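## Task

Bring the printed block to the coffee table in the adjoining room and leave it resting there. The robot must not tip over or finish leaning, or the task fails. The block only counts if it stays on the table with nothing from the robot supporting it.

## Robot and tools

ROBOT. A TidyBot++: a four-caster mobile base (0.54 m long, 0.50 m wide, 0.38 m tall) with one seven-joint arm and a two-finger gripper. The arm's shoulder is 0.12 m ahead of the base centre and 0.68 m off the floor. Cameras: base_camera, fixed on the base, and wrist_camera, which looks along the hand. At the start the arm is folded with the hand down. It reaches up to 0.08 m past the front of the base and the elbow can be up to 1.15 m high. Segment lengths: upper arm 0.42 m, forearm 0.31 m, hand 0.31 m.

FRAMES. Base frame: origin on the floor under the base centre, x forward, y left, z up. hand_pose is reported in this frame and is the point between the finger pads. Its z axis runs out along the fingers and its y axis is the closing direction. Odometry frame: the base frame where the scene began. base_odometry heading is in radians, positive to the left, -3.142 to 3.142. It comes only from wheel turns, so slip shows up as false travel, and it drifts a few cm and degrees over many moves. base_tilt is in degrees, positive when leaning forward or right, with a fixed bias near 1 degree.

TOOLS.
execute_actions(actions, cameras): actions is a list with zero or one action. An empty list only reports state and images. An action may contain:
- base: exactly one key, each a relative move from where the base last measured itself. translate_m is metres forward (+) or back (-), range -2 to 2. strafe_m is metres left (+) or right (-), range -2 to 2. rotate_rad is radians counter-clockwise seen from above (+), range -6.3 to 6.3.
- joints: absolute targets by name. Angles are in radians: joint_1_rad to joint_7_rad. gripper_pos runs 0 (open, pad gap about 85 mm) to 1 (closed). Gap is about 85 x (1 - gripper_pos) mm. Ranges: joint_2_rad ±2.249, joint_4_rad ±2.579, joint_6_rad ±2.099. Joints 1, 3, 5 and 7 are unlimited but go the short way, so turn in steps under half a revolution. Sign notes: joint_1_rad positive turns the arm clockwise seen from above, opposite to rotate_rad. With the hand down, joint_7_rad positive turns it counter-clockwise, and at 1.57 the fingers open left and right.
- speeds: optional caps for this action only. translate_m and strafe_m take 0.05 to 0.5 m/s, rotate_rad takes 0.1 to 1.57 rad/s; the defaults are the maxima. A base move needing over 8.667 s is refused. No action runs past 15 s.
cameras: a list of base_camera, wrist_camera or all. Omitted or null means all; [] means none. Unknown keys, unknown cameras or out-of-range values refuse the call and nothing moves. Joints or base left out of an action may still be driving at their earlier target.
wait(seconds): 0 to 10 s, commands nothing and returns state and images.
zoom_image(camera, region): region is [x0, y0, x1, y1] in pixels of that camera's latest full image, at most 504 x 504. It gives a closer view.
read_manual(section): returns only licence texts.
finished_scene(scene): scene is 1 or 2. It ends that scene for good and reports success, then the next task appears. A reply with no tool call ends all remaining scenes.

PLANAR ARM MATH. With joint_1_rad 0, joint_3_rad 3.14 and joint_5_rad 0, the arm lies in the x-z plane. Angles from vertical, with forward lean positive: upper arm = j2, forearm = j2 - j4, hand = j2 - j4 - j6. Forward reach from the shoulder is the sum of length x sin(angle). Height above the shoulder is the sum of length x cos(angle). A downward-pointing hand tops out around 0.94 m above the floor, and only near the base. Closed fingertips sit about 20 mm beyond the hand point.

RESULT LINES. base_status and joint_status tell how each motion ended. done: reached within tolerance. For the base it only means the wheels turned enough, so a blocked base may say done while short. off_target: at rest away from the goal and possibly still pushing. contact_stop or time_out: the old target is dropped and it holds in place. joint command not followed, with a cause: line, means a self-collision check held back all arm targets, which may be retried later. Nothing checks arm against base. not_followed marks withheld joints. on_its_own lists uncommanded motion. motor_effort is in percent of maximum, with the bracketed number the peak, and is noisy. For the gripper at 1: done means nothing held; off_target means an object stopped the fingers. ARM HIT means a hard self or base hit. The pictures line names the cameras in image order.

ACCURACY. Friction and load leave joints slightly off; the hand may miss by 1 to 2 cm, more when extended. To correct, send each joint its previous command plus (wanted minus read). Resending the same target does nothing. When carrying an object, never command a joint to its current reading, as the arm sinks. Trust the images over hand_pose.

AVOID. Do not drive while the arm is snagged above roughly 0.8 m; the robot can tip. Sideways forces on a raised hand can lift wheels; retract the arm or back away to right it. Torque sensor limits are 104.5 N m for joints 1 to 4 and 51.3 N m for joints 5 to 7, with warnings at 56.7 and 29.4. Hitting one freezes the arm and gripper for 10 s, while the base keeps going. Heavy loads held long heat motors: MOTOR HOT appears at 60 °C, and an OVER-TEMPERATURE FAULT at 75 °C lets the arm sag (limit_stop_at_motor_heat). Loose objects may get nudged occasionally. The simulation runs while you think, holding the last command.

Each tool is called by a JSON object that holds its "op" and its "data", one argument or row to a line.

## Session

{"op": "execute_actions", "data": {
  "actions": []
}}

Scene clock: 0.00 s.
base_odometry: x=+0.000 y=+0.000 heading=+0.000 (m, m, rad; odometry frame)
base_tilt: forward=+0.0 right=+0.6 (deg)
base_status: not commanded
joint_positions: joint_1_rad=-0.029 joint_2_rad=-0.300 joint_3_rad=+3.172 joint_4_rad=-2.511 joint_5_rad=-0.005 joint_6_rad=-0.842 joint_7_rad=+1.573 gripper_pos=+0.000
joint_status: not commanded
motor_effort: joint_1_rad=+0 joint_2_rad=-2 joint_3_rad=+0 joint_4_rad=+13 joint_5_rad=-2 joint_6_rad=+1 joint_7_rad=+0 (%)
hand_pose: x=+0.2746 y=+0.0033 z=+0.5861 quat_wxyz=(-0.006, +0.999, -0.001, +0.044) (m; base frame)
pictures: base_camera, wrist_camera
Images, in order (width x height): base_camera 644x364, wrist_camera 644x476.

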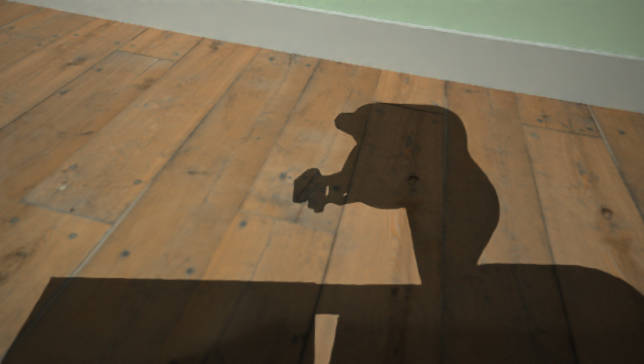

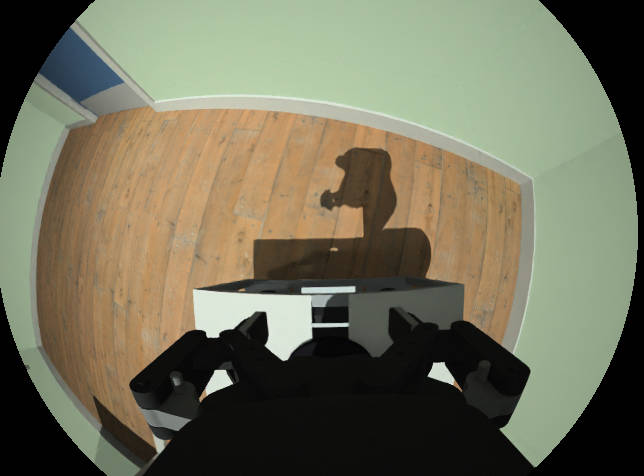

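{"op": "execute_actions", "data": {
  "actions": [
    {"base": {"rotate_rad": 2.75}, "joints": {"joint_1_rad": 0.01, "joint_2_rad": -0.7, "joint_3_rad": 3.13, "joint_4_rad": -1.2, "joint_5_rad": 0.0, "joint_6_rad": -1.6, "joint_7_rad": 1.57}}
  ]
}}

Scene clock: 15.63 s.
base_odometry: x=+0.000 y=+0.000 heading=+2.749 (m, m, rad; odometry frame)
base_tilt: forward=-0.1 right=+0.6 (deg)
base_status: done
joint_positions: joint_1_rad=-0.011 joint_2_rad=-0.685 joint_3_rad=+3.139 joint_4_rad=-1.213 joint_5_rad=-0.005 joint_6_rad=-1.567 joint_7_rad=+1.573 gripper_pos=+0.000
joint_status: all done
motor_effort: joint_1_rad=+0(1) joint_2_rad=+12(13) joint_3_rad=+1(2) joint_4_rad=+12(18) joint_5_rad=-1(0) joint_6_rad=+8(6) joint_7_rad=+0(1) (%)
hand_pose: x=+0.2804 y=+0.0057 z=+1.1235 quat_wxyz=(-0.004, +0.866, +0.008, +0.500) (m; base frame)
pictures: base_camera, wrist_camera
Images, in order (width x height): base_camera 644x364, wrist_camera 644x476.

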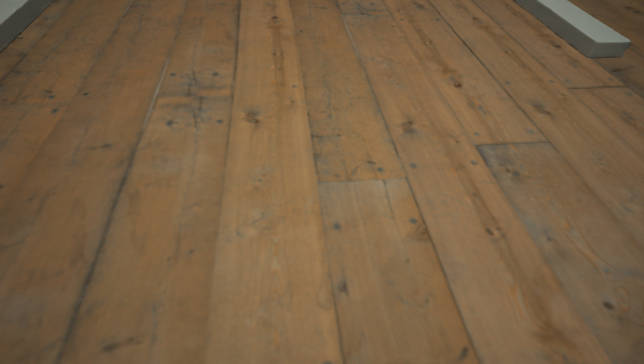

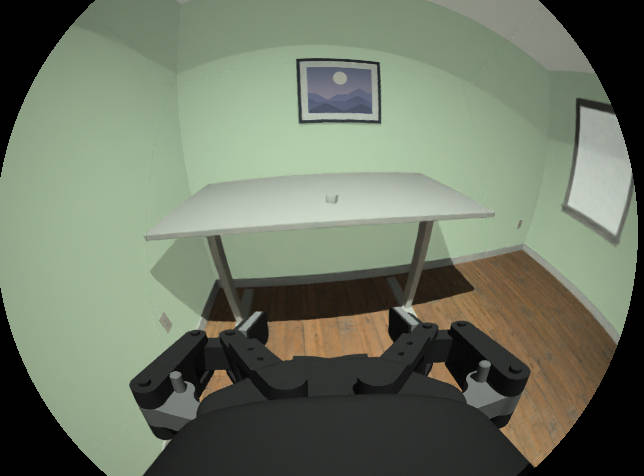

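{"op": "zoom_image", "data": {
  "camera": "wrist_camera",
  "region": [280, 160, 390, 240]
}}

Region (280, 160, 390, 240) of wrist_camera's 644x476 image, scaled by 4.582; it fills the top 367 rows of this view, and the rest is white.

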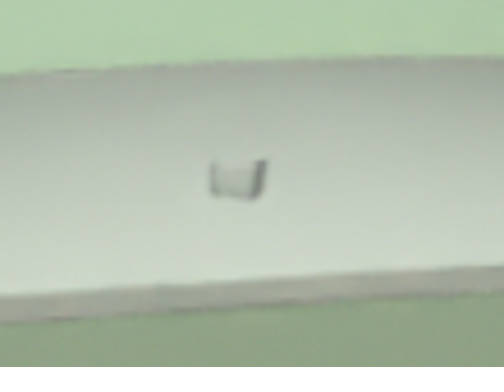

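{"op": "execute_actions", "data": {
  "actions": [
    {"joints": {"joint_2_rad": 0.276, "joint_4_rad": -0.84, "joint_6_rad": -1.04}}
  ],
  "cameras": ["wrist_camera"]
}}

Scene clock: 47.70 s.
base_odometry: x=+0.000 y=+0.000 heading=+2.749 (m, m, rad; odometry frame)
base_tilt: forward=-0.1 right=+0.6 (deg)
base_status: not commanded
joint_positions: joint_1_rad=-0.011 joint_2_rad=+0.269 joint_3_rad=+3.139 joint_4_rad=-0.859 joint_5_rad=-0.005 joint_6_rad=-1.073 joint_7_rad=+1.573 gripper_pos=+0.000
joint_status: all done
motor_effort: joint_1_rad=+0(0) joint_2_rad=-29(31) joint_3_rad=+0(1) joint_4_rad=+18(19) joint_5_rad=-2(2) joint_6_rad=+7(9) joint_7_rad=+0(0) (%)
hand_pose: x=+0.7663 y=+0.0110 z=+1.0389 quat_wxyz=(-0.005, +0.891, +0.006, +0.453) (m; base frame)
pictures: wrist_camera
Images, in order (width x height): wrist_camera 644x476.

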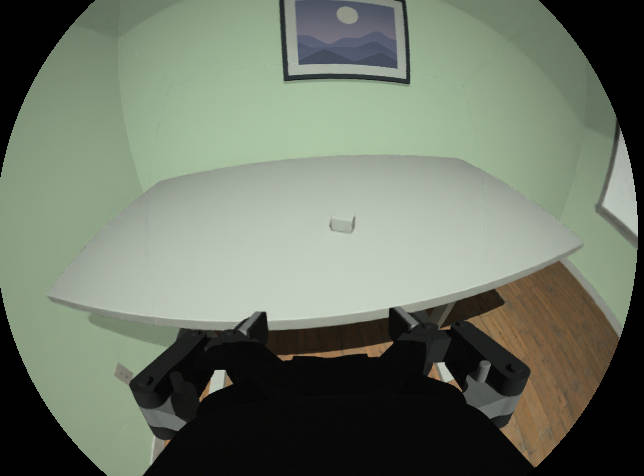

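{"op": "zoom_image", "data": {
  "camera": "wrist_camera",
  "region": [300, 190, 390, 255]
}}

Region (300, 190, 390, 255) of wrist_camera's 644x476 image, scaled by 5.600.

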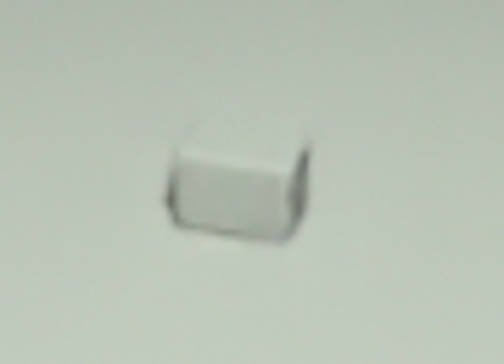

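{"op": "execute_actions", "data": {
  "actions": [
    {"base": {"strafe_m": 0.2}, "joints": {"joint_1_rad": 0.4, "joint_2_rad": 0.175, "joint_4_rad": -0.74, "joint_6_rad": -1.59}}
  ],
  "cameras": []
}}

{"op": "execute_actions", "data": {
  "actions": [
    {"base": {"translate_m": 0.38}}
  ]
}}

Scene clock: 119.37 s.
base_odometry: x=-0.076 y=-0.185 heading=+2.750 (m, m, rad; odometry frame)
base_tilt: forward=-0.1 right=+0.6 (deg)
base_status: done
joint_positions: joint_1_rad=+0.381 joint_2_rad=+0.182 joint_3_rad=+3.139 joint_4_rad=-0.754 joint_5_rad=-0.005 joint_6_rad=-1.561 joint_7_rad=+1.573 gripper_pos=+0.000
joint_status: all done
motor_effort: joint_1_rad=+0(2) joint_2_rad=-23(32) joint_3_rad=+0(1) joint_4_rad=+16(20) joint_5_rad=-2(2) joint_6_rad=+6(7) joint_7_rad=+0(0) (%)
hand_pose: x=+0.5997 y=-0.1880 z=+1.0331 quat_wxyz=(+0.057, +0.932, -0.177, +0.311) (m; base frame)
pictures: none
No camera images: the call's "cameras" was empty. Leave "cameras" out to get every camera's image.

Scene clock: 121.50 s.
base_odometry: x=-0.428 y=-0.041 heading=+2.751 (m, m, rad; odometry frame)
base_tilt: forward=+0.0 right=+0.6 (deg)
base_status: done
joint_positions: joint_1_rad=+0.384 joint_2_rad=+0.184 joint_3_rad=+3.139 joint_4_rad=-0.754 joint_5_rad=-0.005 joint_6_rad=-1.562 joint_7_rad=+1.573 gripper_pos=+0.000
joint_status: not commanded
motor_effort: joint_1_rad=+0(2) joint_2_rad=-24(29) joint_3_rad=+0(1) joint_4_rad=+16(17) joint_5_rad=-2(1) joint_6_rad=+5(6) joint_7_rad=+0(0) (%)
hand_pose: x=+0.5998 y=-0.1896 z=+1.0321 quat_wxyz=(+0.057, +0.932, -0.178, +0.310) (m; base frame)
pictures: base_camera, wrist_camera
Images, in order (width x height): base_camera 644x364, wrist_camera 644x476.

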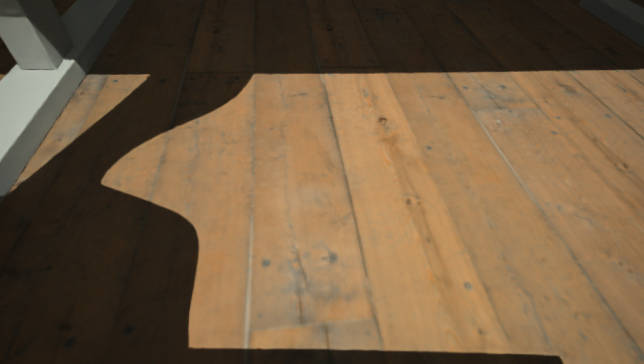

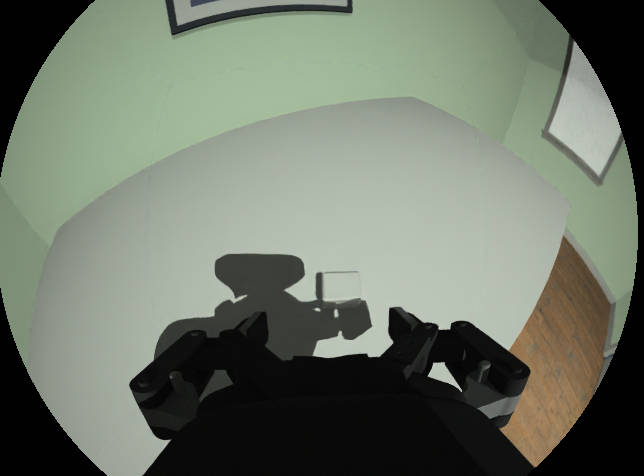

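{"op": "zoom_image", "data": {
  "camera": "wrist_camera",
  "region": [250, 240, 420, 350]
}}

Region (250, 240, 420, 350) of wrist_camera's 644x476 image, scaled by 2.965; it fills the top 326 rows of this view, and the rest is white.

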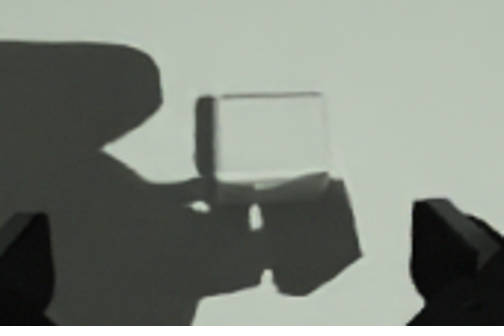

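{"op": "execute_actions", "data": {
  "actions": [
    {"joints": {"joint_1_rad": 0.428, "joint_2_rad": 0.276, "joint_4_rad": -0.828, "joint_6_rad": -1.38}}
  ],
  "cameras": ["wrist_camera"]
}}

Scene clock: 165.30 s.
base_odometry: x=-0.428 y=-0.041 heading=+2.751 (m, m, rad; odometry frame)
base_tilt: forward=-0.1 right=+0.6 (deg)
base_status: not commanded
joint_positions: joint_1_rad=+0.410 joint_2_rad=+0.275 joint_3_rad=+3.139 joint_4_rad=-0.817 joint_5_rad=-0.005 joint_6_rad=-1.405 joint_7_rad=+1.573 gripper_pos=+0.000
joint_status: all done
motor_effort: joint_1_rad=+0(0) joint_2_rad=-29(32) joint_3_rad=-1(1) joint_4_rad=+17(18) joint_5_rad=-2(2) joint_6_rad=+5(5) joint_7_rad=+0(0) (%)
hand_pose: x=+0.6528 y=-0.2274 z=+0.9828 quat_wxyz=(+0.062, +0.929, -0.191, +0.311) (m; base frame)
pictures: wrist_camera
Images, in order (width x height): wrist_camera 644x476.

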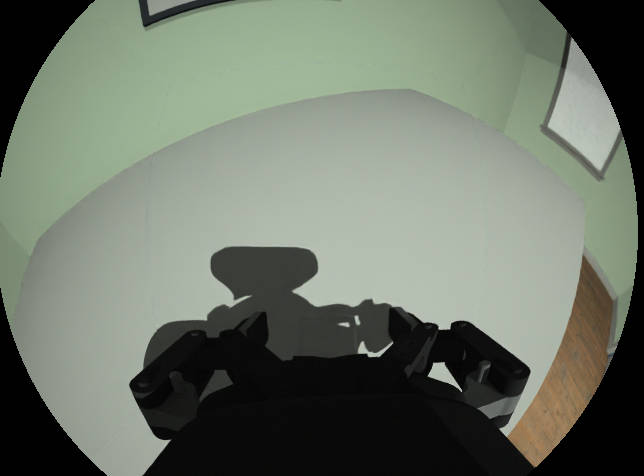

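{"op": "zoom_image", "data": {
  "camera": "wrist_camera",
  "region": [240, 270, 420, 380]
}}

Region (240, 270, 420, 380) of wrist_camera's 644x476 image, scaled by 2.800.

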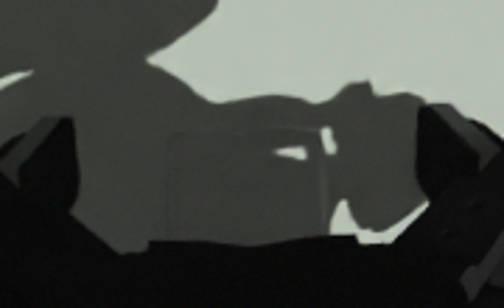

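{"op": "execute_actions", "data": {
  "actions": [
    {"joints": {"joint_1_rad": 0.41, "joint_2_rad": 0.275, "joint_4_rad": -0.855, "joint_6_rad": -1.405}}
  ],
  "cameras": ["wrist_camera"]
}}

Scene clock: 197.20 s.
base_odometry: x=-0.428 y=-0.041 heading=+2.751 (m, m, rad; odometry frame)
base_tilt: forward=+0.0 right=+0.6 (deg)
base_status: not commanded
joint_positions: joint_1_rad=+0.410 joint_2_rad=+0.275 joint_3_rad=+3.139 joint_4_rad=-0.842 joint_5_rad=-0.005 joint_6_rad=-1.405 joint_7_rad=+1.573 gripper_pos=+0.000
joint_status: all done
motor_effort: joint_1_rad=+0(0) joint_2_rad=-29(30) joint_3_rad=+0(0) joint_4_rad=+18(18) joint_5_rad=-2(2) joint_6_rad=+5(4) joint_7_rad=+0(0) (%)
hand_pose: x=+0.6503 y=-0.2263 z=+0.9712 quat_wxyz=(+0.059, +0.933, -0.192, +0.299) (m; base frame)
pictures: wrist_camera
Images, in order (width x height): wrist_camera 644x476.

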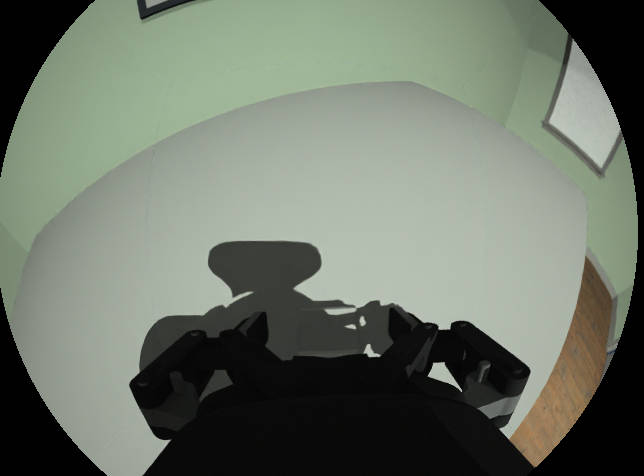

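{"op": "zoom_image", "data": {
  "camera": "wrist_camera",
  "region": [240, 270, 420, 380]
}}

Region (240, 270, 420, 380) of wrist_camera's 644x476 image, scaled by 2.800.

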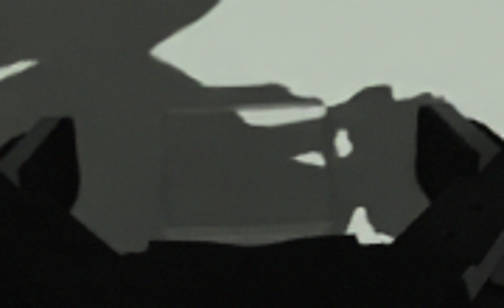

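{"op": "execute_actions", "data": {
  "actions": [
    {"joints": {"joint_4_rad": -0.868}}
  ],
  "cameras": []
}}

Scene clock: 220.80 s.
base_odometry: x=-0.428 y=-0.041 heading=+2.751 (m, m, rad; odometry frame)
base_tilt: forward=+0.0 right=+0.6 (deg)
base_status: not commanded
joint_positions: joint_1_rad=+0.410 joint_2_rad=+0.275 joint_3_rad=+3.139 joint_4_rad=-0.853 joint_5_rad=-0.005 joint_6_rad=-1.405 joint_7_rad=+1.573 gripper_pos=+0.000
joint_status: all done
motor_effort: joint_1_rad=+0(1) joint_2_rad=-29(29) joint_3_rad=+0(1) joint_4_rad=+17(18) joint_5_rad=-2(2) joint_6_rad=+5(5) joint_7_rad=+0(0) (%)
hand_pose: x=+0.6491 y=-0.2258 z=+0.9660 quat_wxyz=(+0.058, +0.935, -0.192, +0.294) (m; base frame)
pictures: none
No camera images: the call's "cameras" was empty. Leave "cameras" out to get every camera's image.

{"op": "execute_actions", "data": {
  "actions": [
    {"joints": {"joint_4_rad": -0.855, "gripper_pos": 0.85}}
  ],
  "cameras": ["wrist_camera"]
}}

Scene clock: 227.87 s.
base_odometry: x=-0.428 y=-0.041 heading=+2.751 (m, m, rad; odometry frame)
base_tilt: forward=-0.1 right=+0.5 (deg)
base_status: not commanded
joint_positions: joint_1_rad=+0.410 joint_2_rad=+0.274 joint_3_rad=+3.139 joint_4_rad=-0.853 joint_5_rad=-0.005 joint_6_rad=-1.405 joint_7_rad=+1.573 gripper_pos=+0.586
joint_status: gripper_pos off_target (ended at +0.586, target +0.850); the others done
motor_effort: joint_1_rad=+0(0) joint_2_rad=-28(28) joint_3_rad=+0(0) joint_4_rad=+17(17) joint_5_rad=-2(2) joint_6_rad=+5(5) joint_7_rad=+0(0) (%)
hand_pose: x=+0.6489 y=-0.2258 z=+0.9665 quat_wxyz=(+0.058, +0.934, -0.192, +0.294) (m; base frame)
pictures: wrist_camera
Images, in order (width x height): wrist_camera 644x476.

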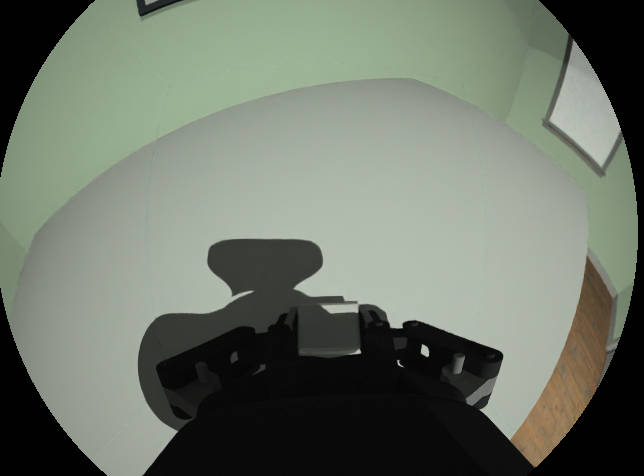

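{"op": "execute_actions", "data": {
  "actions": [
    {"joints": {"joint_2_rad": 0.1, "gripper_pos": 0.85}}
  ],
  "cameras": ["wrist_camera"]
}}

Scene clock: 243.47 s.
base_odometry: x=-0.428 y=-0.041 heading=+2.751 (m, m, rad; odometry frame)
base_tilt: forward=-0.1 right=+0.6 (deg)
base_status: not commanded
joint_positions: joint_1_rad=+0.410 joint_2_rad=+0.097 joint_3_rad=+3.139 joint_4_rad=-0.853 joint_5_rad=-0.005 joint_6_rad=-1.405 joint_7_rad=+1.573 gripper_pos=+0.586
joint_status: gripper_pos off_target (ended at +0.586, target +0.850); the others done
motor_effort: joint_1_rad=+0(0) joint_2_rad=-20(32) joint_3_rad=+0(0) joint_4_rad=+16(19) joint_5_rad=-1(2) joint_6_rad=+7(6) joint_7_rad=+0(0) (%)
hand_pose: x=+0.5945 y=-0.2021 z=+1.0638 quat_wxyz=(+0.075, +0.905, -0.186, +0.376) (m; base frame)
pictures: wrist_camera
Images, in order (width x height): wrist_camera 644x476.

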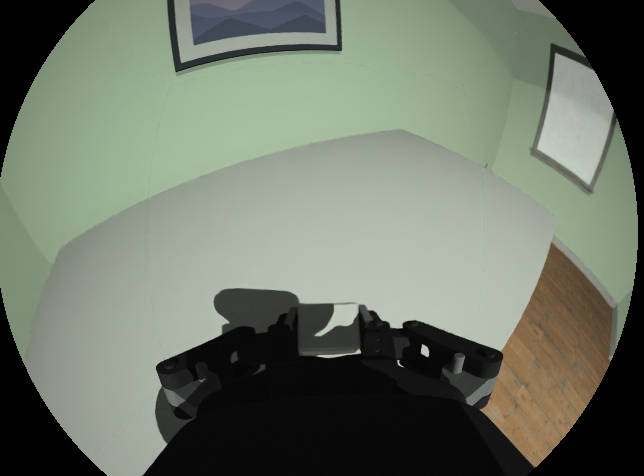

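{"op": "execute_actions", "data": {
  "actions": [
    {"base": {"rotate_rad": -1.735}, "joints": {"joint_1_rad": -0.02, "joint_2_rad": -0.9, "joint_4_rad": -1.2, "joint_6_rad": -1.55, "gripper_pos": 0.85}}
  ]
}}

Scene clock: 301.07 s.
base_odometry: x=-0.428 y=-0.041 heading=+1.017 (m, m, rad; odometry frame)
base_tilt: forward=-0.1 right=+0.6 (deg)
base_status: done
joint_positions: joint_1_rad=+0.000 joint_2_rad=-0.889 joint_3_rad=+3.135 joint_4_rad=-1.181 joint_5_rad=-0.005 joint_6_rad=-1.518 joint_7_rad=+1.573 gripper_pos=+0.586
joint_status: gripper_pos off_target (ended at +0.586, target +0.850); the others done
motor_effort: joint_1_rad=+0(5) joint_2_rad=+21(24) joint_3_rad=+1(3) joint_4_rad=+10(17) joint_5_rad=-2(3) joint_6_rad=+9(8) joint_7_rad=+0(0) (%)
hand_pose: x=+0.1853 y=+0.0056 z=+1.1740 quat_wxyz=(-0.001, +0.787, +0.005, +0.617) (m; base frame)
pictures: base_camera, wrist_camera
Images, in order (width x height): base_camera 644x364, wrist_camera 644x476.

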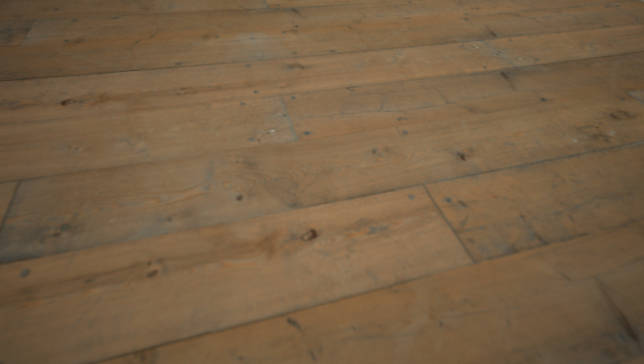

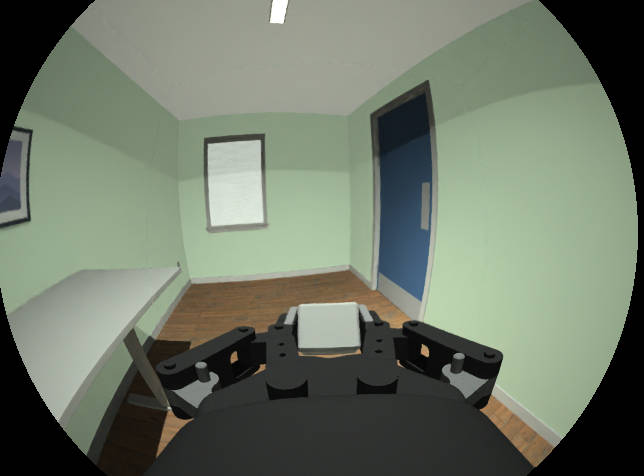

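{"op": "execute_actions", "data": {
  "actions": [
    {"base": {"translate_m": 1.72}, "joints": {"gripper_pos": 0.85}}
  ],
  "cameras": []
}}

{"op": "execute_actions", "data": {
  "actions": [
    {"base": {"rotate_rad": -1.27}, "joints": {"gripper_pos": 0.85}}
  ]
}}

Scene clock: 318.33 s.
base_odometry: x=+0.479 y=+1.421 heading=+1.016 (m, m, rad; odometry frame)
base_tilt: forward=-0.1 right=+0.6 (deg)
base_status: done
joint_positions: joint_1_rad=+0.000 joint_2_rad=-0.893 joint_3_rad=+3.135 joint_4_rad=-1.188 joint_5_rad=-0.005 joint_6_rad=-1.519 joint_7_rad=+1.573 gripper_pos=+0.586
joint_status: gripper_pos off_target (ended at +0.586, target +0.850)
motor_effort: joint_1_rad=+0(0) joint_2_rad=+21(24) joint_3_rad=+1(1) joint_4_rad=+10(11) joint_5_rad=-2(1) joint_6_rad=+8(9) joint_7_rad=+0(0) (%)
hand_pose: x=+0.1847 y=+0.0056 z=+1.1716 quat_wxyz=(-0.001, +0.787, +0.005, +0.616) (m; base frame)
pictures: none
No camera images: the call's "cameras" was empty. Leave "cameras" out to get every camera's image.

Scene clock: 320.40 s.
base_odometry: x=+0.479 y=+1.421 heading=-0.254 (m, m, rad; odometry frame)
base_tilt: forward=-0.1 right=+0.6 (deg)
base_status: done
joint_positions: joint_1_rad=-0.002 joint_2_rad=-0.893 joint_3_rad=+3.135 joint_4_rad=-1.188 joint_5_rad=-0.005 joint_6_rad=-1.519 joint_7_rad=+1.573 gripper_pos=+0.586
joint_status: gripper_pos off_target (ended at +0.586, target +0.850)
motor_effort: joint_1_rad=+0(1) joint_2_rad=+20(21) joint_3_rad=+1(1) joint_4_rad=+10(10) joint_5_rad=-2(1) joint_6_rad=+8(9) joint_7_rad=+0(0) (%)
hand_pose: x=+0.1847 y=+0.0058 z=+1.1716 quat_wxyz=(-0.002, +0.787, +0.006, +0.616) (m; base frame)
pictures: base_camera, wrist_camera
Images, in order (width x height): base_camera 644x364, wrist_camera 644x476.

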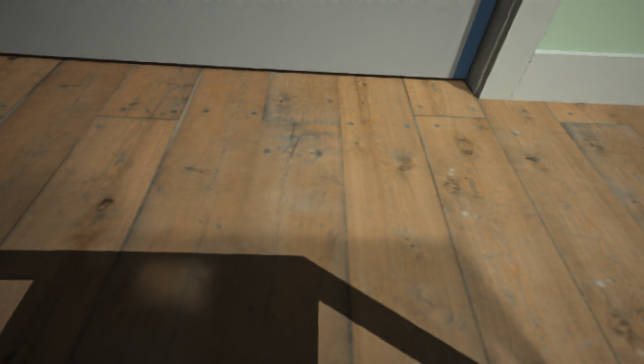

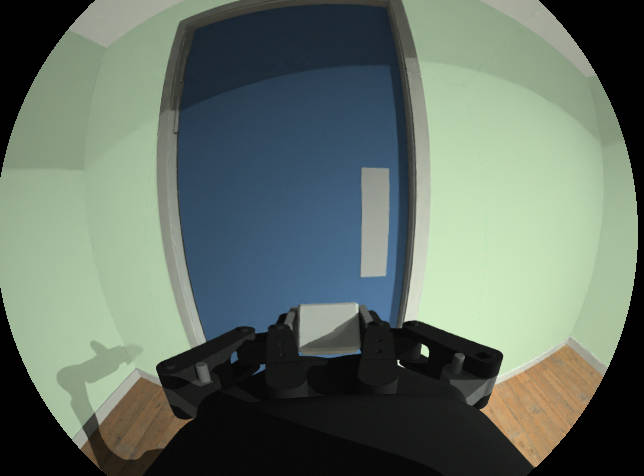

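{"op": "execute_actions", "data": {
  "actions": [
    {"base": {"strafe_m": 0.1}, "joints": {"gripper_pos": 0.85}}
  ],
  "cameras": ["base_camera"]
}}

{"op": "execute_actions", "data": {
  "actions": [
    {"base": {"translate_m": 0.42}, "joints": {"gripper_pos": 0.85}}
  ]
}}

Scene clock: 340.63 s.
base_odometry: x=+0.505 y=+1.518 heading=-0.255 (m, m, rad; odometry frame)
base_tilt: forward=-0.1 right=+0.6 (deg)
base_status: done
joint_positions: joint_1_rad=-0.007 joint_2_rad=-0.893 joint_3_rad=+3.131 joint_4_rad=-1.188 joint_5_rad=-0.005 joint_6_rad=-1.519 joint_7_rad=+1.573 gripper_pos=+0.586
joint_status: gripper_pos off_target (ended at +0.586, target +0.850)
motor_effort: joint_1_rad=+0(2) joint_2_rad=+21(22) joint_3_rad=+1(3) joint_4_rad=+10(10) joint_5_rad=-2(1) joint_6_rad=+8(8) joint_7_rad=+0(0) (%)
hand_pose: x=+0.1846 y=+0.0080 z=+1.1716 quat_wxyz=(-0.003, +0.787, +0.010, +0.616) (m; base frame)
pictures: base_camera
Images, in order (width x height): base_camera 644x364.

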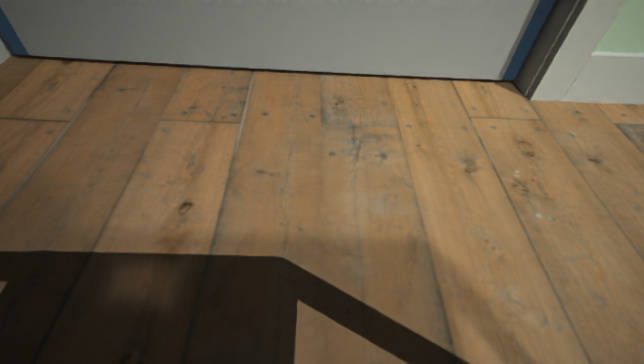

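Scene clock: 342.83 s.
base_odometry: x=+0.911 y=+1.412 heading=-0.254 (m, m, rad; odometry frame)
base_tilt: forward=-0.1 right=+0.6 (deg)
base_status: done
joint_positions: joint_1_rad=-0.007 joint_2_rad=-0.892 joint_3_rad=+3.131 joint_4_rad=-1.191 joint_5_rad=-0.005 joint_6_rad=-1.519 joint_7_rad=+1.573 gripper_pos=+0.586
joint_status: gripper_pos off_target (ended at +0.586, target +0.850)
motor_effort: joint_1_rad=+0(1) joint_2_rad=+21(25) joint_3_rad=+1(1) joint_4_rad=+10(12) joint_5_rad=-2(2) joint_6_rad=+9(9) joint_7_rad=+0(0) (%)
hand_pose: x=+0.1858 y=+0.0080 z=+1.1700 quat_wxyz=(-0.003, +0.789, +0.010, +0.614) (m; base frame)
pictures: base_camera, wrist_camera
Images, in order (width x height): base_camera 644x364, wrist_camera 644x476.

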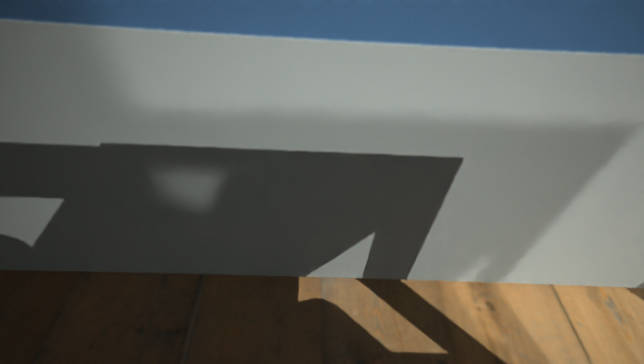

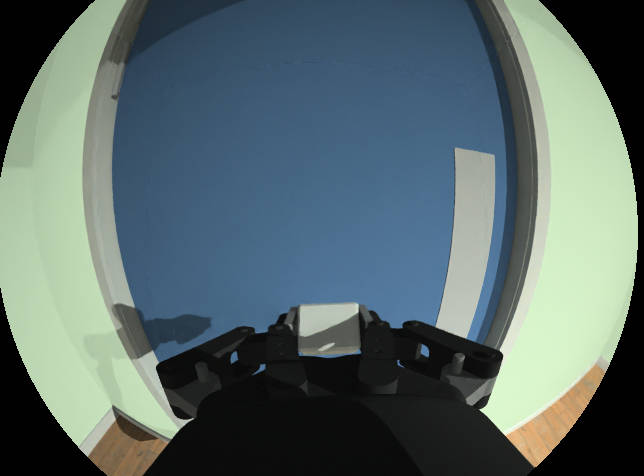

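{"op": "execute_actions", "data": {
  "actions": [
    {"base": {"translate_m": 0.45}, "joints": {"gripper_pos": 0.85}, "speeds": {"translate_m": 0.12}}
  ]
}}

Scene clock: 358.87 s.
base_odometry: x=+1.347 y=+1.299 heading=-0.254 (m, m, rad; odometry frame)
base_tilt: forward=-0.1 right=+0.5 (deg)
base_status: done
joint_positions: joint_1_rad=-0.007 joint_2_rad=-0.896 joint_3_rad=+3.131 joint_4_rad=-1.192 joint_5_rad=-0.005 joint_6_rad=-1.519 joint_7_rad=+1.573 gripper_pos=+0.586
joint_status: gripper_pos off_target (ended at +0.586, target +0.850)
motor_effort: joint_1_rad=+0(1) joint_2_rad=+21(25) joint_3_rad=+1(2) joint_4_rad=+10(11) joint_5_rad=-2(1) joint_6_rad=+9(9) joint_7_rad=+0(0) (%)
hand_pose: x=+0.1841 y=+0.0080 z=+1.1700 quat_wxyz=(-0.003, +0.788, +0.010, +0.616) (m; base frame)
pictures: base_camera, wrist_camera
Images, in order (width x height): base_camera 644x364, wrist_camera 644x476.

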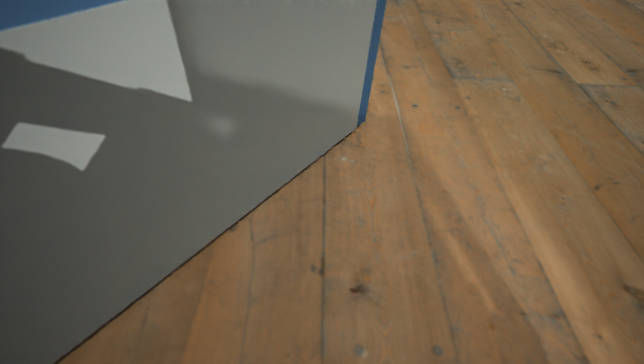

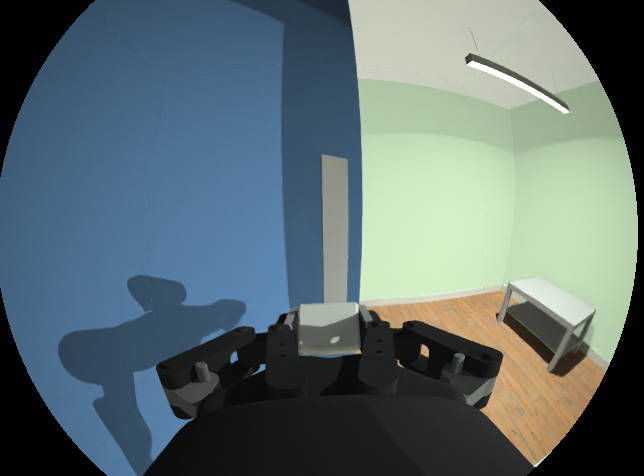

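{"op": "execute_actions", "data": {
  "actions": [
    {"base": {"translate_m": 1.3}, "joints": {"gripper_pos": 0.85}, "speeds": {"translate_m": 0.25}}
  ]
}}

Scene clock: 375.43 s.
base_odometry: x=+2.605 y=+0.972 heading=-0.255 (m, m, rad; odometry frame)
base_tilt: forward=-0.1 right=+0.5 (deg)
base_status: done
joint_positions: joint_1_rad=-0.008 joint_2_rad=-0.898 joint_3_rad=+3.131 joint_4_rad=-1.192 joint_5_rad=-0.005 joint_6_rad=-1.519 joint_7_rad=+1.573 gripper_pos=+0.586
joint_status: gripper_pos off_target (ended at +0.586, target +0.850)
motor_effort: joint_1_rad=+0(2) joint_2_rad=+21(25) joint_3_rad=+1(2) joint_4_rad=+10(11) joint_5_rad=-2(1) joint_6_rad=+8(9) joint_7_rad=+0(0) (%)
hand_pose: x=+0.1829 y=+0.0080 z=+1.1701 quat_wxyz=(-0.003, +0.787, +0.010, +0.616) (m; base frame)
pictures: base_camera, wrist_camera
Images, in order (width x height): base_camera 644x364, wrist_camera 644x476.

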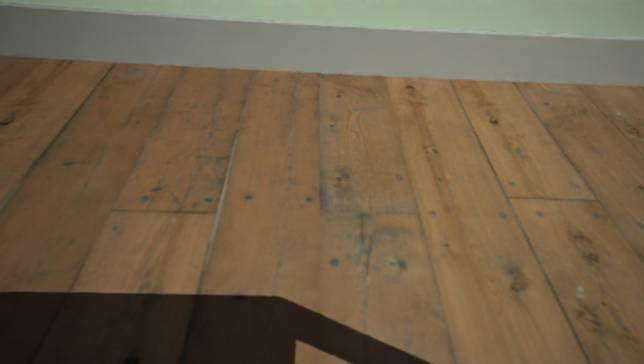

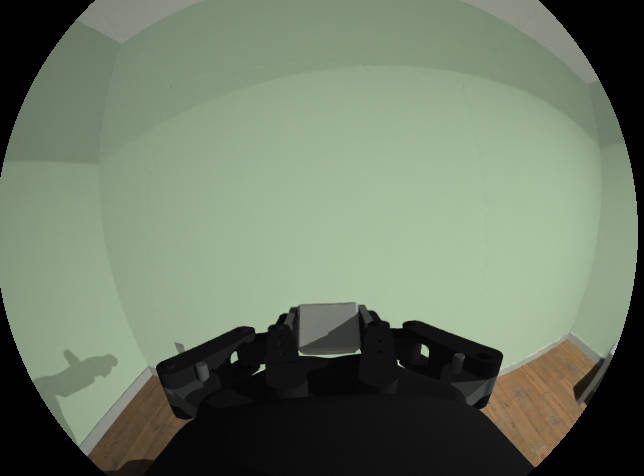

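{"op": "execute_actions", "data": {
  "actions": [
    {"base": {"rotate_rad": -1.55}, "joints": {"joint_2_rad": 0.35, "joint_3_rad": 3.145, "joint_4_rad": -2.025, "joint_6_rad": 0.15, "gripper_pos": 0.85}}
  ]
}}

Scene clock: 394.40 s.
base_odometry: x=+2.605 y=+0.972 heading=-1.804 (m, m, rad; odometry frame)
base_tilt: forward=+0.0 right=+0.6 (deg)
base_status: done
joint_positions: joint_1_rad=-0.011 joint_2_rad=+0.338 joint_3_rad=+3.142 joint_4_rad=-2.011 joint_5_rad=-0.005 joint_6_rad=+0.116 joint_7_rad=+1.573 gripper_pos=+0.586
joint_status: gripper_pos off_target (ended at +0.586, target +0.850); the others done
motor_effort: joint_1_rad=+0(2) joint_2_rad=-29(31) joint_3_rad=-1(5) joint_4_rad=+15(20) joint_5_rad=-1(0) joint_6_rad=+7(9) joint_7_rad=+0(0) (%)
hand_pose: x=+0.7282 y=+0.0076 z=+0.6672 quat_wxyz=(-0.003, +0.898, +0.003, +0.439) (m; base frame)
pictures: base_camera, wrist_camera
Images, in order (width x height): base_camera 644x364, wrist_camera 644x476.

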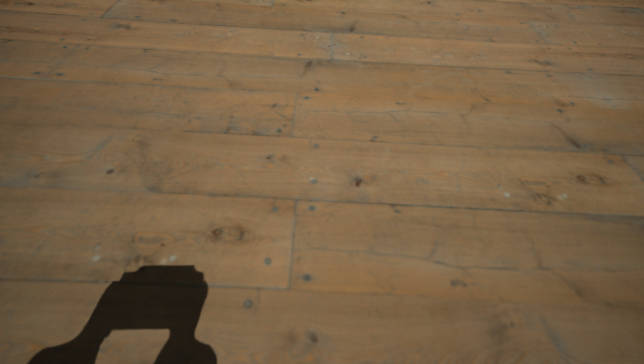

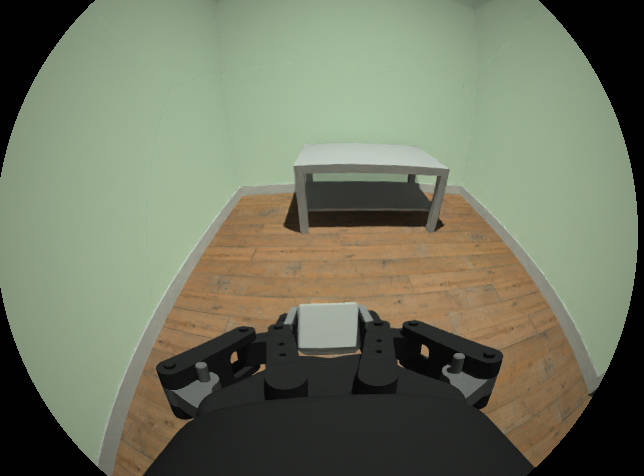

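{"op": "execute_actions", "data": {
  "actions": [
    {"base": {"translate_m": 1.15}, "joints": {"joint_1_rad": 0.36, "joint_6_rad": -0.21, "gripper_pos": 0.85}}
  ]
}}

Scene clock: 422.60 s.
base_odometry: x=+2.337 y=-0.147 heading=-1.805 (m, m, rad; odometry frame)
base_tilt: forward=+0.0 right=+0.6 (deg)
base_status: done
joint_positions: joint_1_rad=+0.349 joint_2_rad=+0.338 joint_3_rad=+3.146 joint_4_rad=-2.014 joint_5_rad=-0.005 joint_6_rad=-0.179 joint_7_rad=+1.573 gripper_pos=+0.586
joint_status: gripper_pos off_target (ended at +0.586, target +0.850); the others done
motor_effort: joint_1_rad=+0(3) joint_2_rad=-28(31) joint_3_rad=+0(2) joint_4_rad=+14(17) joint_5_rad=-2(2) joint_6_rad=+5(7) joint_7_rad=+0(0) (%)
hand_pose: x=+0.6272 y=-0.1859 z=+0.6021 quat_wxyz=(+0.053, +0.939, -0.169, +0.296) (m; base frame)
pictures: base_camera, wrist_camera
Images, in order (width x height): base_camera 644x364, wrist_camera 644x476.

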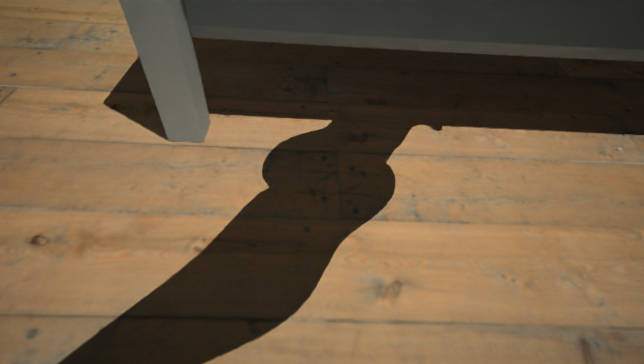

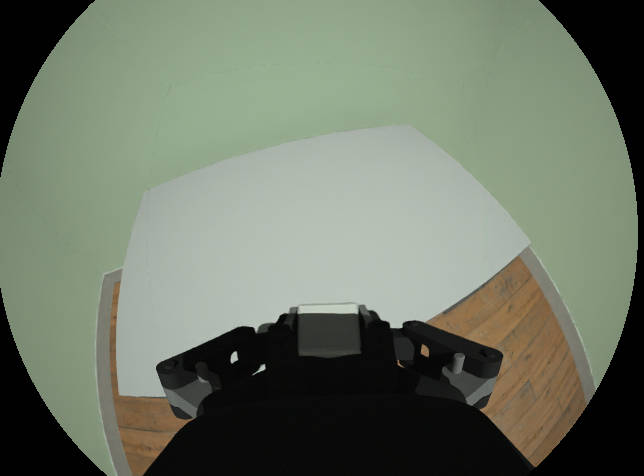

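{"op": "execute_actions", "data": {
  "actions": [
    {"base": {"translate_m": 0.23}, "joints": {"joint_2_rad": 0.548, "joint_4_rad": -2.124, "joint_6_rad": 0.156, "gripper_pos": 0.85}, "speeds": {"translate_m": 0.3}}
  ]
}}

Scene clock: 442.07 s.
base_odometry: x=+2.283 y=-0.371 heading=-1.806 (m, m, rad; odometry frame)
base_tilt: forward=+0.0 right=+0.6 (deg)
base_status: done
joint_positions: joint_1_rad=+0.350 joint_2_rad=+0.544 joint_3_rad=+3.146 joint_4_rad=-2.109 joint_5_rad=-0.005 joint_6_rad=+0.127 joint_7_rad=+1.573 gripper_pos=+0.586
joint_status: gripper_pos off_target (ended at +0.586, target +0.850); the others done
motor_effort: joint_1_rad=+0(2) joint_2_rad=-31(34) joint_3_rad=-1(2) joint_4_rad=+11(15) joint_5_rad=-2(2) joint_6_rad=+6(6) joint_7_rad=+0(0) (%)
hand_pose: x=+0.6303 y=-0.1879 z=+0.5097 quat_wxyz=(+0.054, +0.938, -0.169, +0.298) (m; base frame)
pictures: base_camera, wrist_camera
Images, in order (width x height): base_camera 644x364, wrist_camera 644x476.

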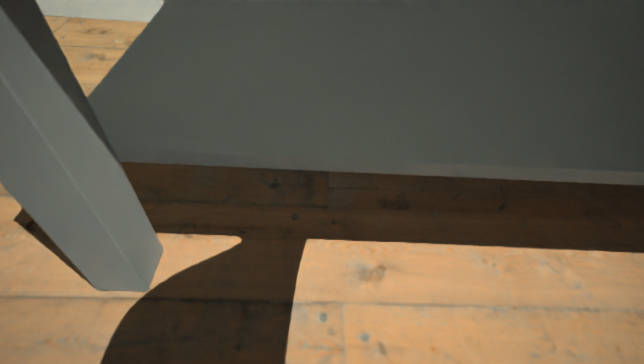

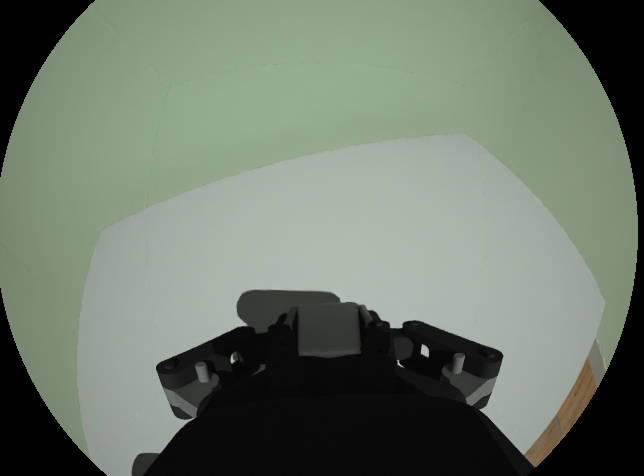

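{"op": "execute_actions", "data": {
  "actions": [
    {"joints": {"joint_2_rad": 0.628, "joint_4_rad": -2.14, "joint_6_rad": 0.25, "gripper_pos": 0.85}}
  ],
  "cameras": ["wrist_camera"]
}}

Scene clock: 453.87 s.
base_odometry: x=+2.283 y=-0.370 heading=-1.806 (m, m, rad; odometry frame)
base_tilt: forward=-0.1 right=+0.5 (deg)
base_status: not commanded
joint_positions: joint_1_rad=+0.350 joint_2_rad=+0.616 joint_3_rad=+3.146 joint_4_rad=-2.124 joint_5_rad=-0.005 joint_6_rad=+0.218 joint_7_rad=+1.573 gripper_pos=+0.586
joint_status: gripper_pos off_target (ended at +0.586, target +0.850); the others done
motor_effort: joint_1_rad=+0(0) joint_2_rad=-32(35) joint_3_rad=-1(1) joint_4_rad=+10(11) joint_5_rad=-2(2) joint_6_rad=+5(5) joint_7_rad=+0(0) (%)
hand_pose: x=+0.6323 y=-0.1888 z=+0.4825 quat_wxyz=(+0.055, +0.937, -0.169, +0.300) (m; base frame)
pictures: wrist_camera
Images, in order (width x height): wrist_camera 644x476.

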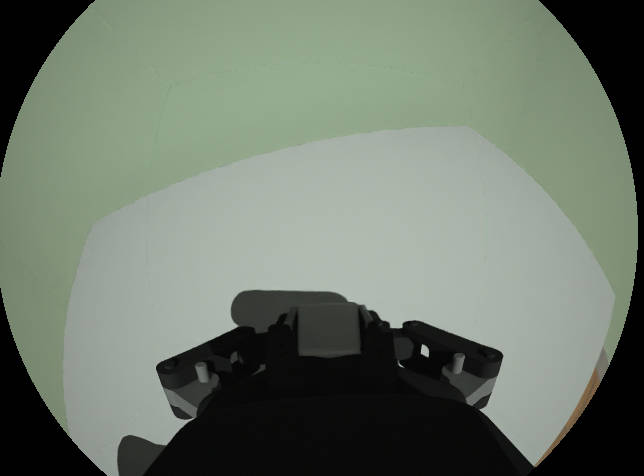

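{"op": "execute_actions", "data": {
  "actions": [
    {"joints": {"joint_2_rad": 0.662, "joint_4_rad": -2.14, "joint_6_rad": 0.272, "gripper_pos": 0.85}}
  ],
  "cameras": ["wrist_camera"]
}}

Scene clock: 462.40 s.
base_odometry: x=+2.283 y=-0.370 heading=-1.806 (m, m, rad; odometry frame)
base_tilt: forward=+0.0 right=+0.6 (deg)
base_status: not commanded
joint_positions: joint_1_rad=+0.350 joint_2_rad=+0.645 joint_3_rad=+3.146 joint_4_rad=-2.124 joint_5_rad=-0.005 joint_6_rad=+0.239 joint_7_rad=+1.573 gripper_pos=+0.586
joint_status: gripper_pos off_target (ended at +0.586, target +0.850); the others done
motor_effort: joint_1_rad=+0(0) joint_2_rad=-32(34) joint_3_rad=-1(1) joint_4_rad=+9(9) joint_5_rad=-2(1) joint_6_rad=+6(6) joint_7_rad=+0(0) (%)
hand_pose: x=+0.6313 y=-0.1885 z=+0.4700 quat_wxyz=(+0.054, +0.939, -0.169, +0.296) (m; base frame)
pictures: wrist_camera
Images, in order (width x height): wrist_camera 644x476.

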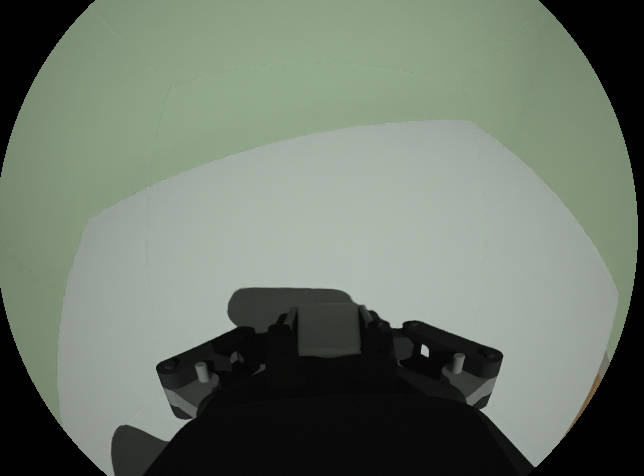

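{"op": "execute_actions", "data": {
  "actions": [
    {"joints": {"joint_2_rad": 0.685, "joint_4_rad": -2.14, "joint_6_rad": 0.285, "gripper_pos": 0.85}}
  ],
  "cameras": ["wrist_camera"]
}}

Scene clock: 476.00 s.
base_odometry: x=+2.283 y=-0.370 heading=-1.806 (m, m, rad; odometry frame)
base_tilt: forward=+0.0 right=+0.6 (deg)
base_status: not commanded
joint_positions: joint_1_rad=+0.350 joint_2_rad=+0.656 joint_3_rad=+3.146 joint_4_rad=-2.124 joint_5_rad=-0.005 joint_6_rad=+0.255 joint_7_rad=+1.573 gripper_pos=+0.586
joint_status: gripper_pos off_target (ended at +0.586, target +0.850); the others done
motor_effort: joint_1_rad=+0(1) joint_2_rad=-31(32) joint_3_rad=-1(1) joint_4_rad=+9(10) joint_5_rad=-2(2) joint_6_rad=+5(5) joint_7_rad=+0(0) (%)
hand_pose: x=+0.6332 y=-0.1892 z=+0.4674 quat_wxyz=(+0.055, +0.938, -0.169, +0.299) (m; base frame)
pictures: wrist_camera
Images, in order (width x height): wrist_camera 644x476.

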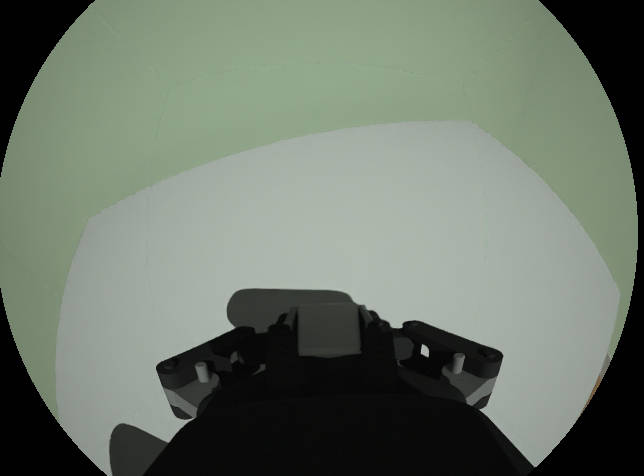

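{"op": "execute_actions", "data": {
  "actions": [
    {"joints": {"joint_2_rad": 0.656, "joint_4_rad": -2.124, "joint_6_rad": 0.255, "gripper_pos": 0.0}}
  ],
  "cameras": ["wrist_camera"]
}}

{"op": "execute_actions", "data": {
  "actions": [
    {"base": {"translate_m": -0.1}, "joints": {"joint_2_rad": 0.4, "joint_4_rad": -2.05, "joint_6_rad": -0.1}, "speeds": {"translate_m": 0.1}}
  ]
}}

Scene clock: 484.67 s.
base_odometry: x=+2.283 y=-0.370 heading=-1.806 (m, m, rad; odometry frame)
base_tilt: forward=-0.1 right=+0.6 (deg)
base_status: not commanded
joint_positions: joint_1_rad=+0.350 joint_2_rad=+0.655 joint_3_rad=+3.146 joint_4_rad=-2.124 joint_5_rad=-0.005 joint_6_rad=+0.255 joint_7_rad=+1.573 gripper_pos=+0.000
joint_status: all done
motor_effort: joint_1_rad=+0(0) joint_2_rad=-32(32) joint_3_rad=-1(1) joint_4_rad=+9(9) joint_5_rad=-2(2) joint_6_rad=+5(5) joint_7_rad=+0(0) (%)
hand_pose: x=+0.6333 y=-0.1892 z=+0.4677 quat_wxyz=(+0.055, +0.938, -0.169, +0.299) (m; base frame)
pictures: wrist_camera
Images, in order (width x height): wrist_camera 644x476.

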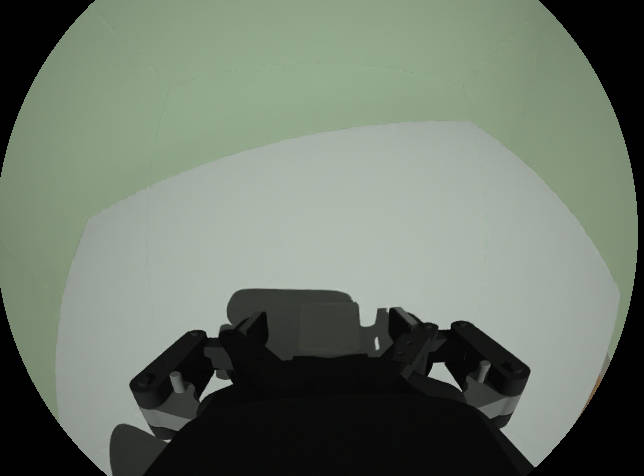

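Scene clock: 486.20 s.
base_odometry: x=+2.307 y=-0.273 heading=-1.806 (m, m, rad; odometry frame)
base_tilt: forward=+0.0 right=+0.6 (deg)
base_status: done
joint_positions: joint_1_rad=+0.350 joint_2_rad=+0.409 joint_3_rad=+3.146 joint_4_rad=-2.063 joint_5_rad=-0.005 joint_6_rad=-0.070 joint_7_rad=+1.573 gripper_pos=+0.000
joint_status: all done
motor_effort: joint_1_rad=+0(3) joint_2_rad=-28(36) joint_3_rad=+0(2) joint_4_rad=+13(14) joint_5_rad=-2(2) joint_6_rad=+5(5) joint_7_rad=+0(0) (%)
hand_pose: x=+0.6243 y=-0.1853 z=+0.5645 quat_wxyz=(+0.052, +0.940, -0.169, +0.291) (m; base frame)
pictures: base_camera, wrist_camera
Images, in order (width x height): base_camera 644x364, wrist_camera 644x476.

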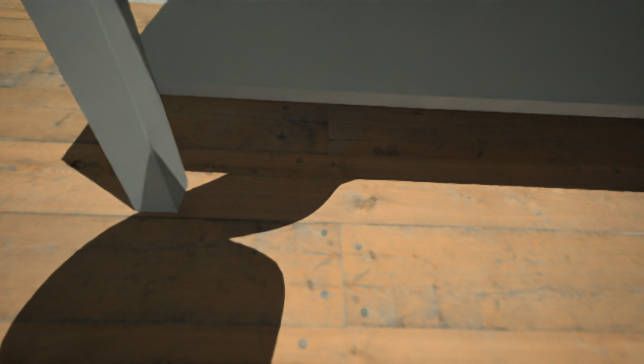

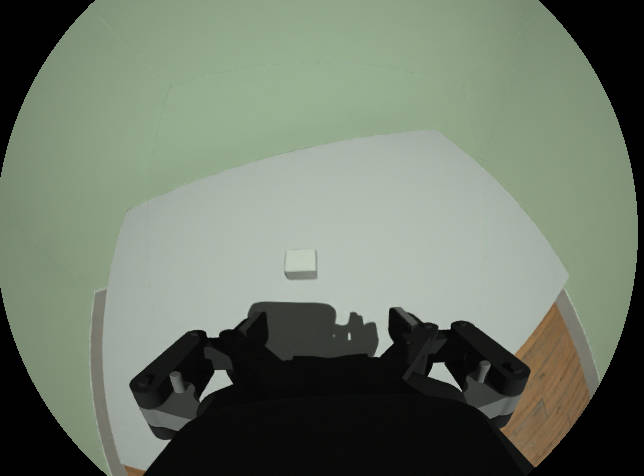

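The printed block is sitting on the coffee table, well inside the edges, and the gripper is clear of it.

{"op": "finished_scene", "data": {
  "scene": 2
}}

The scene is finished: the task was done.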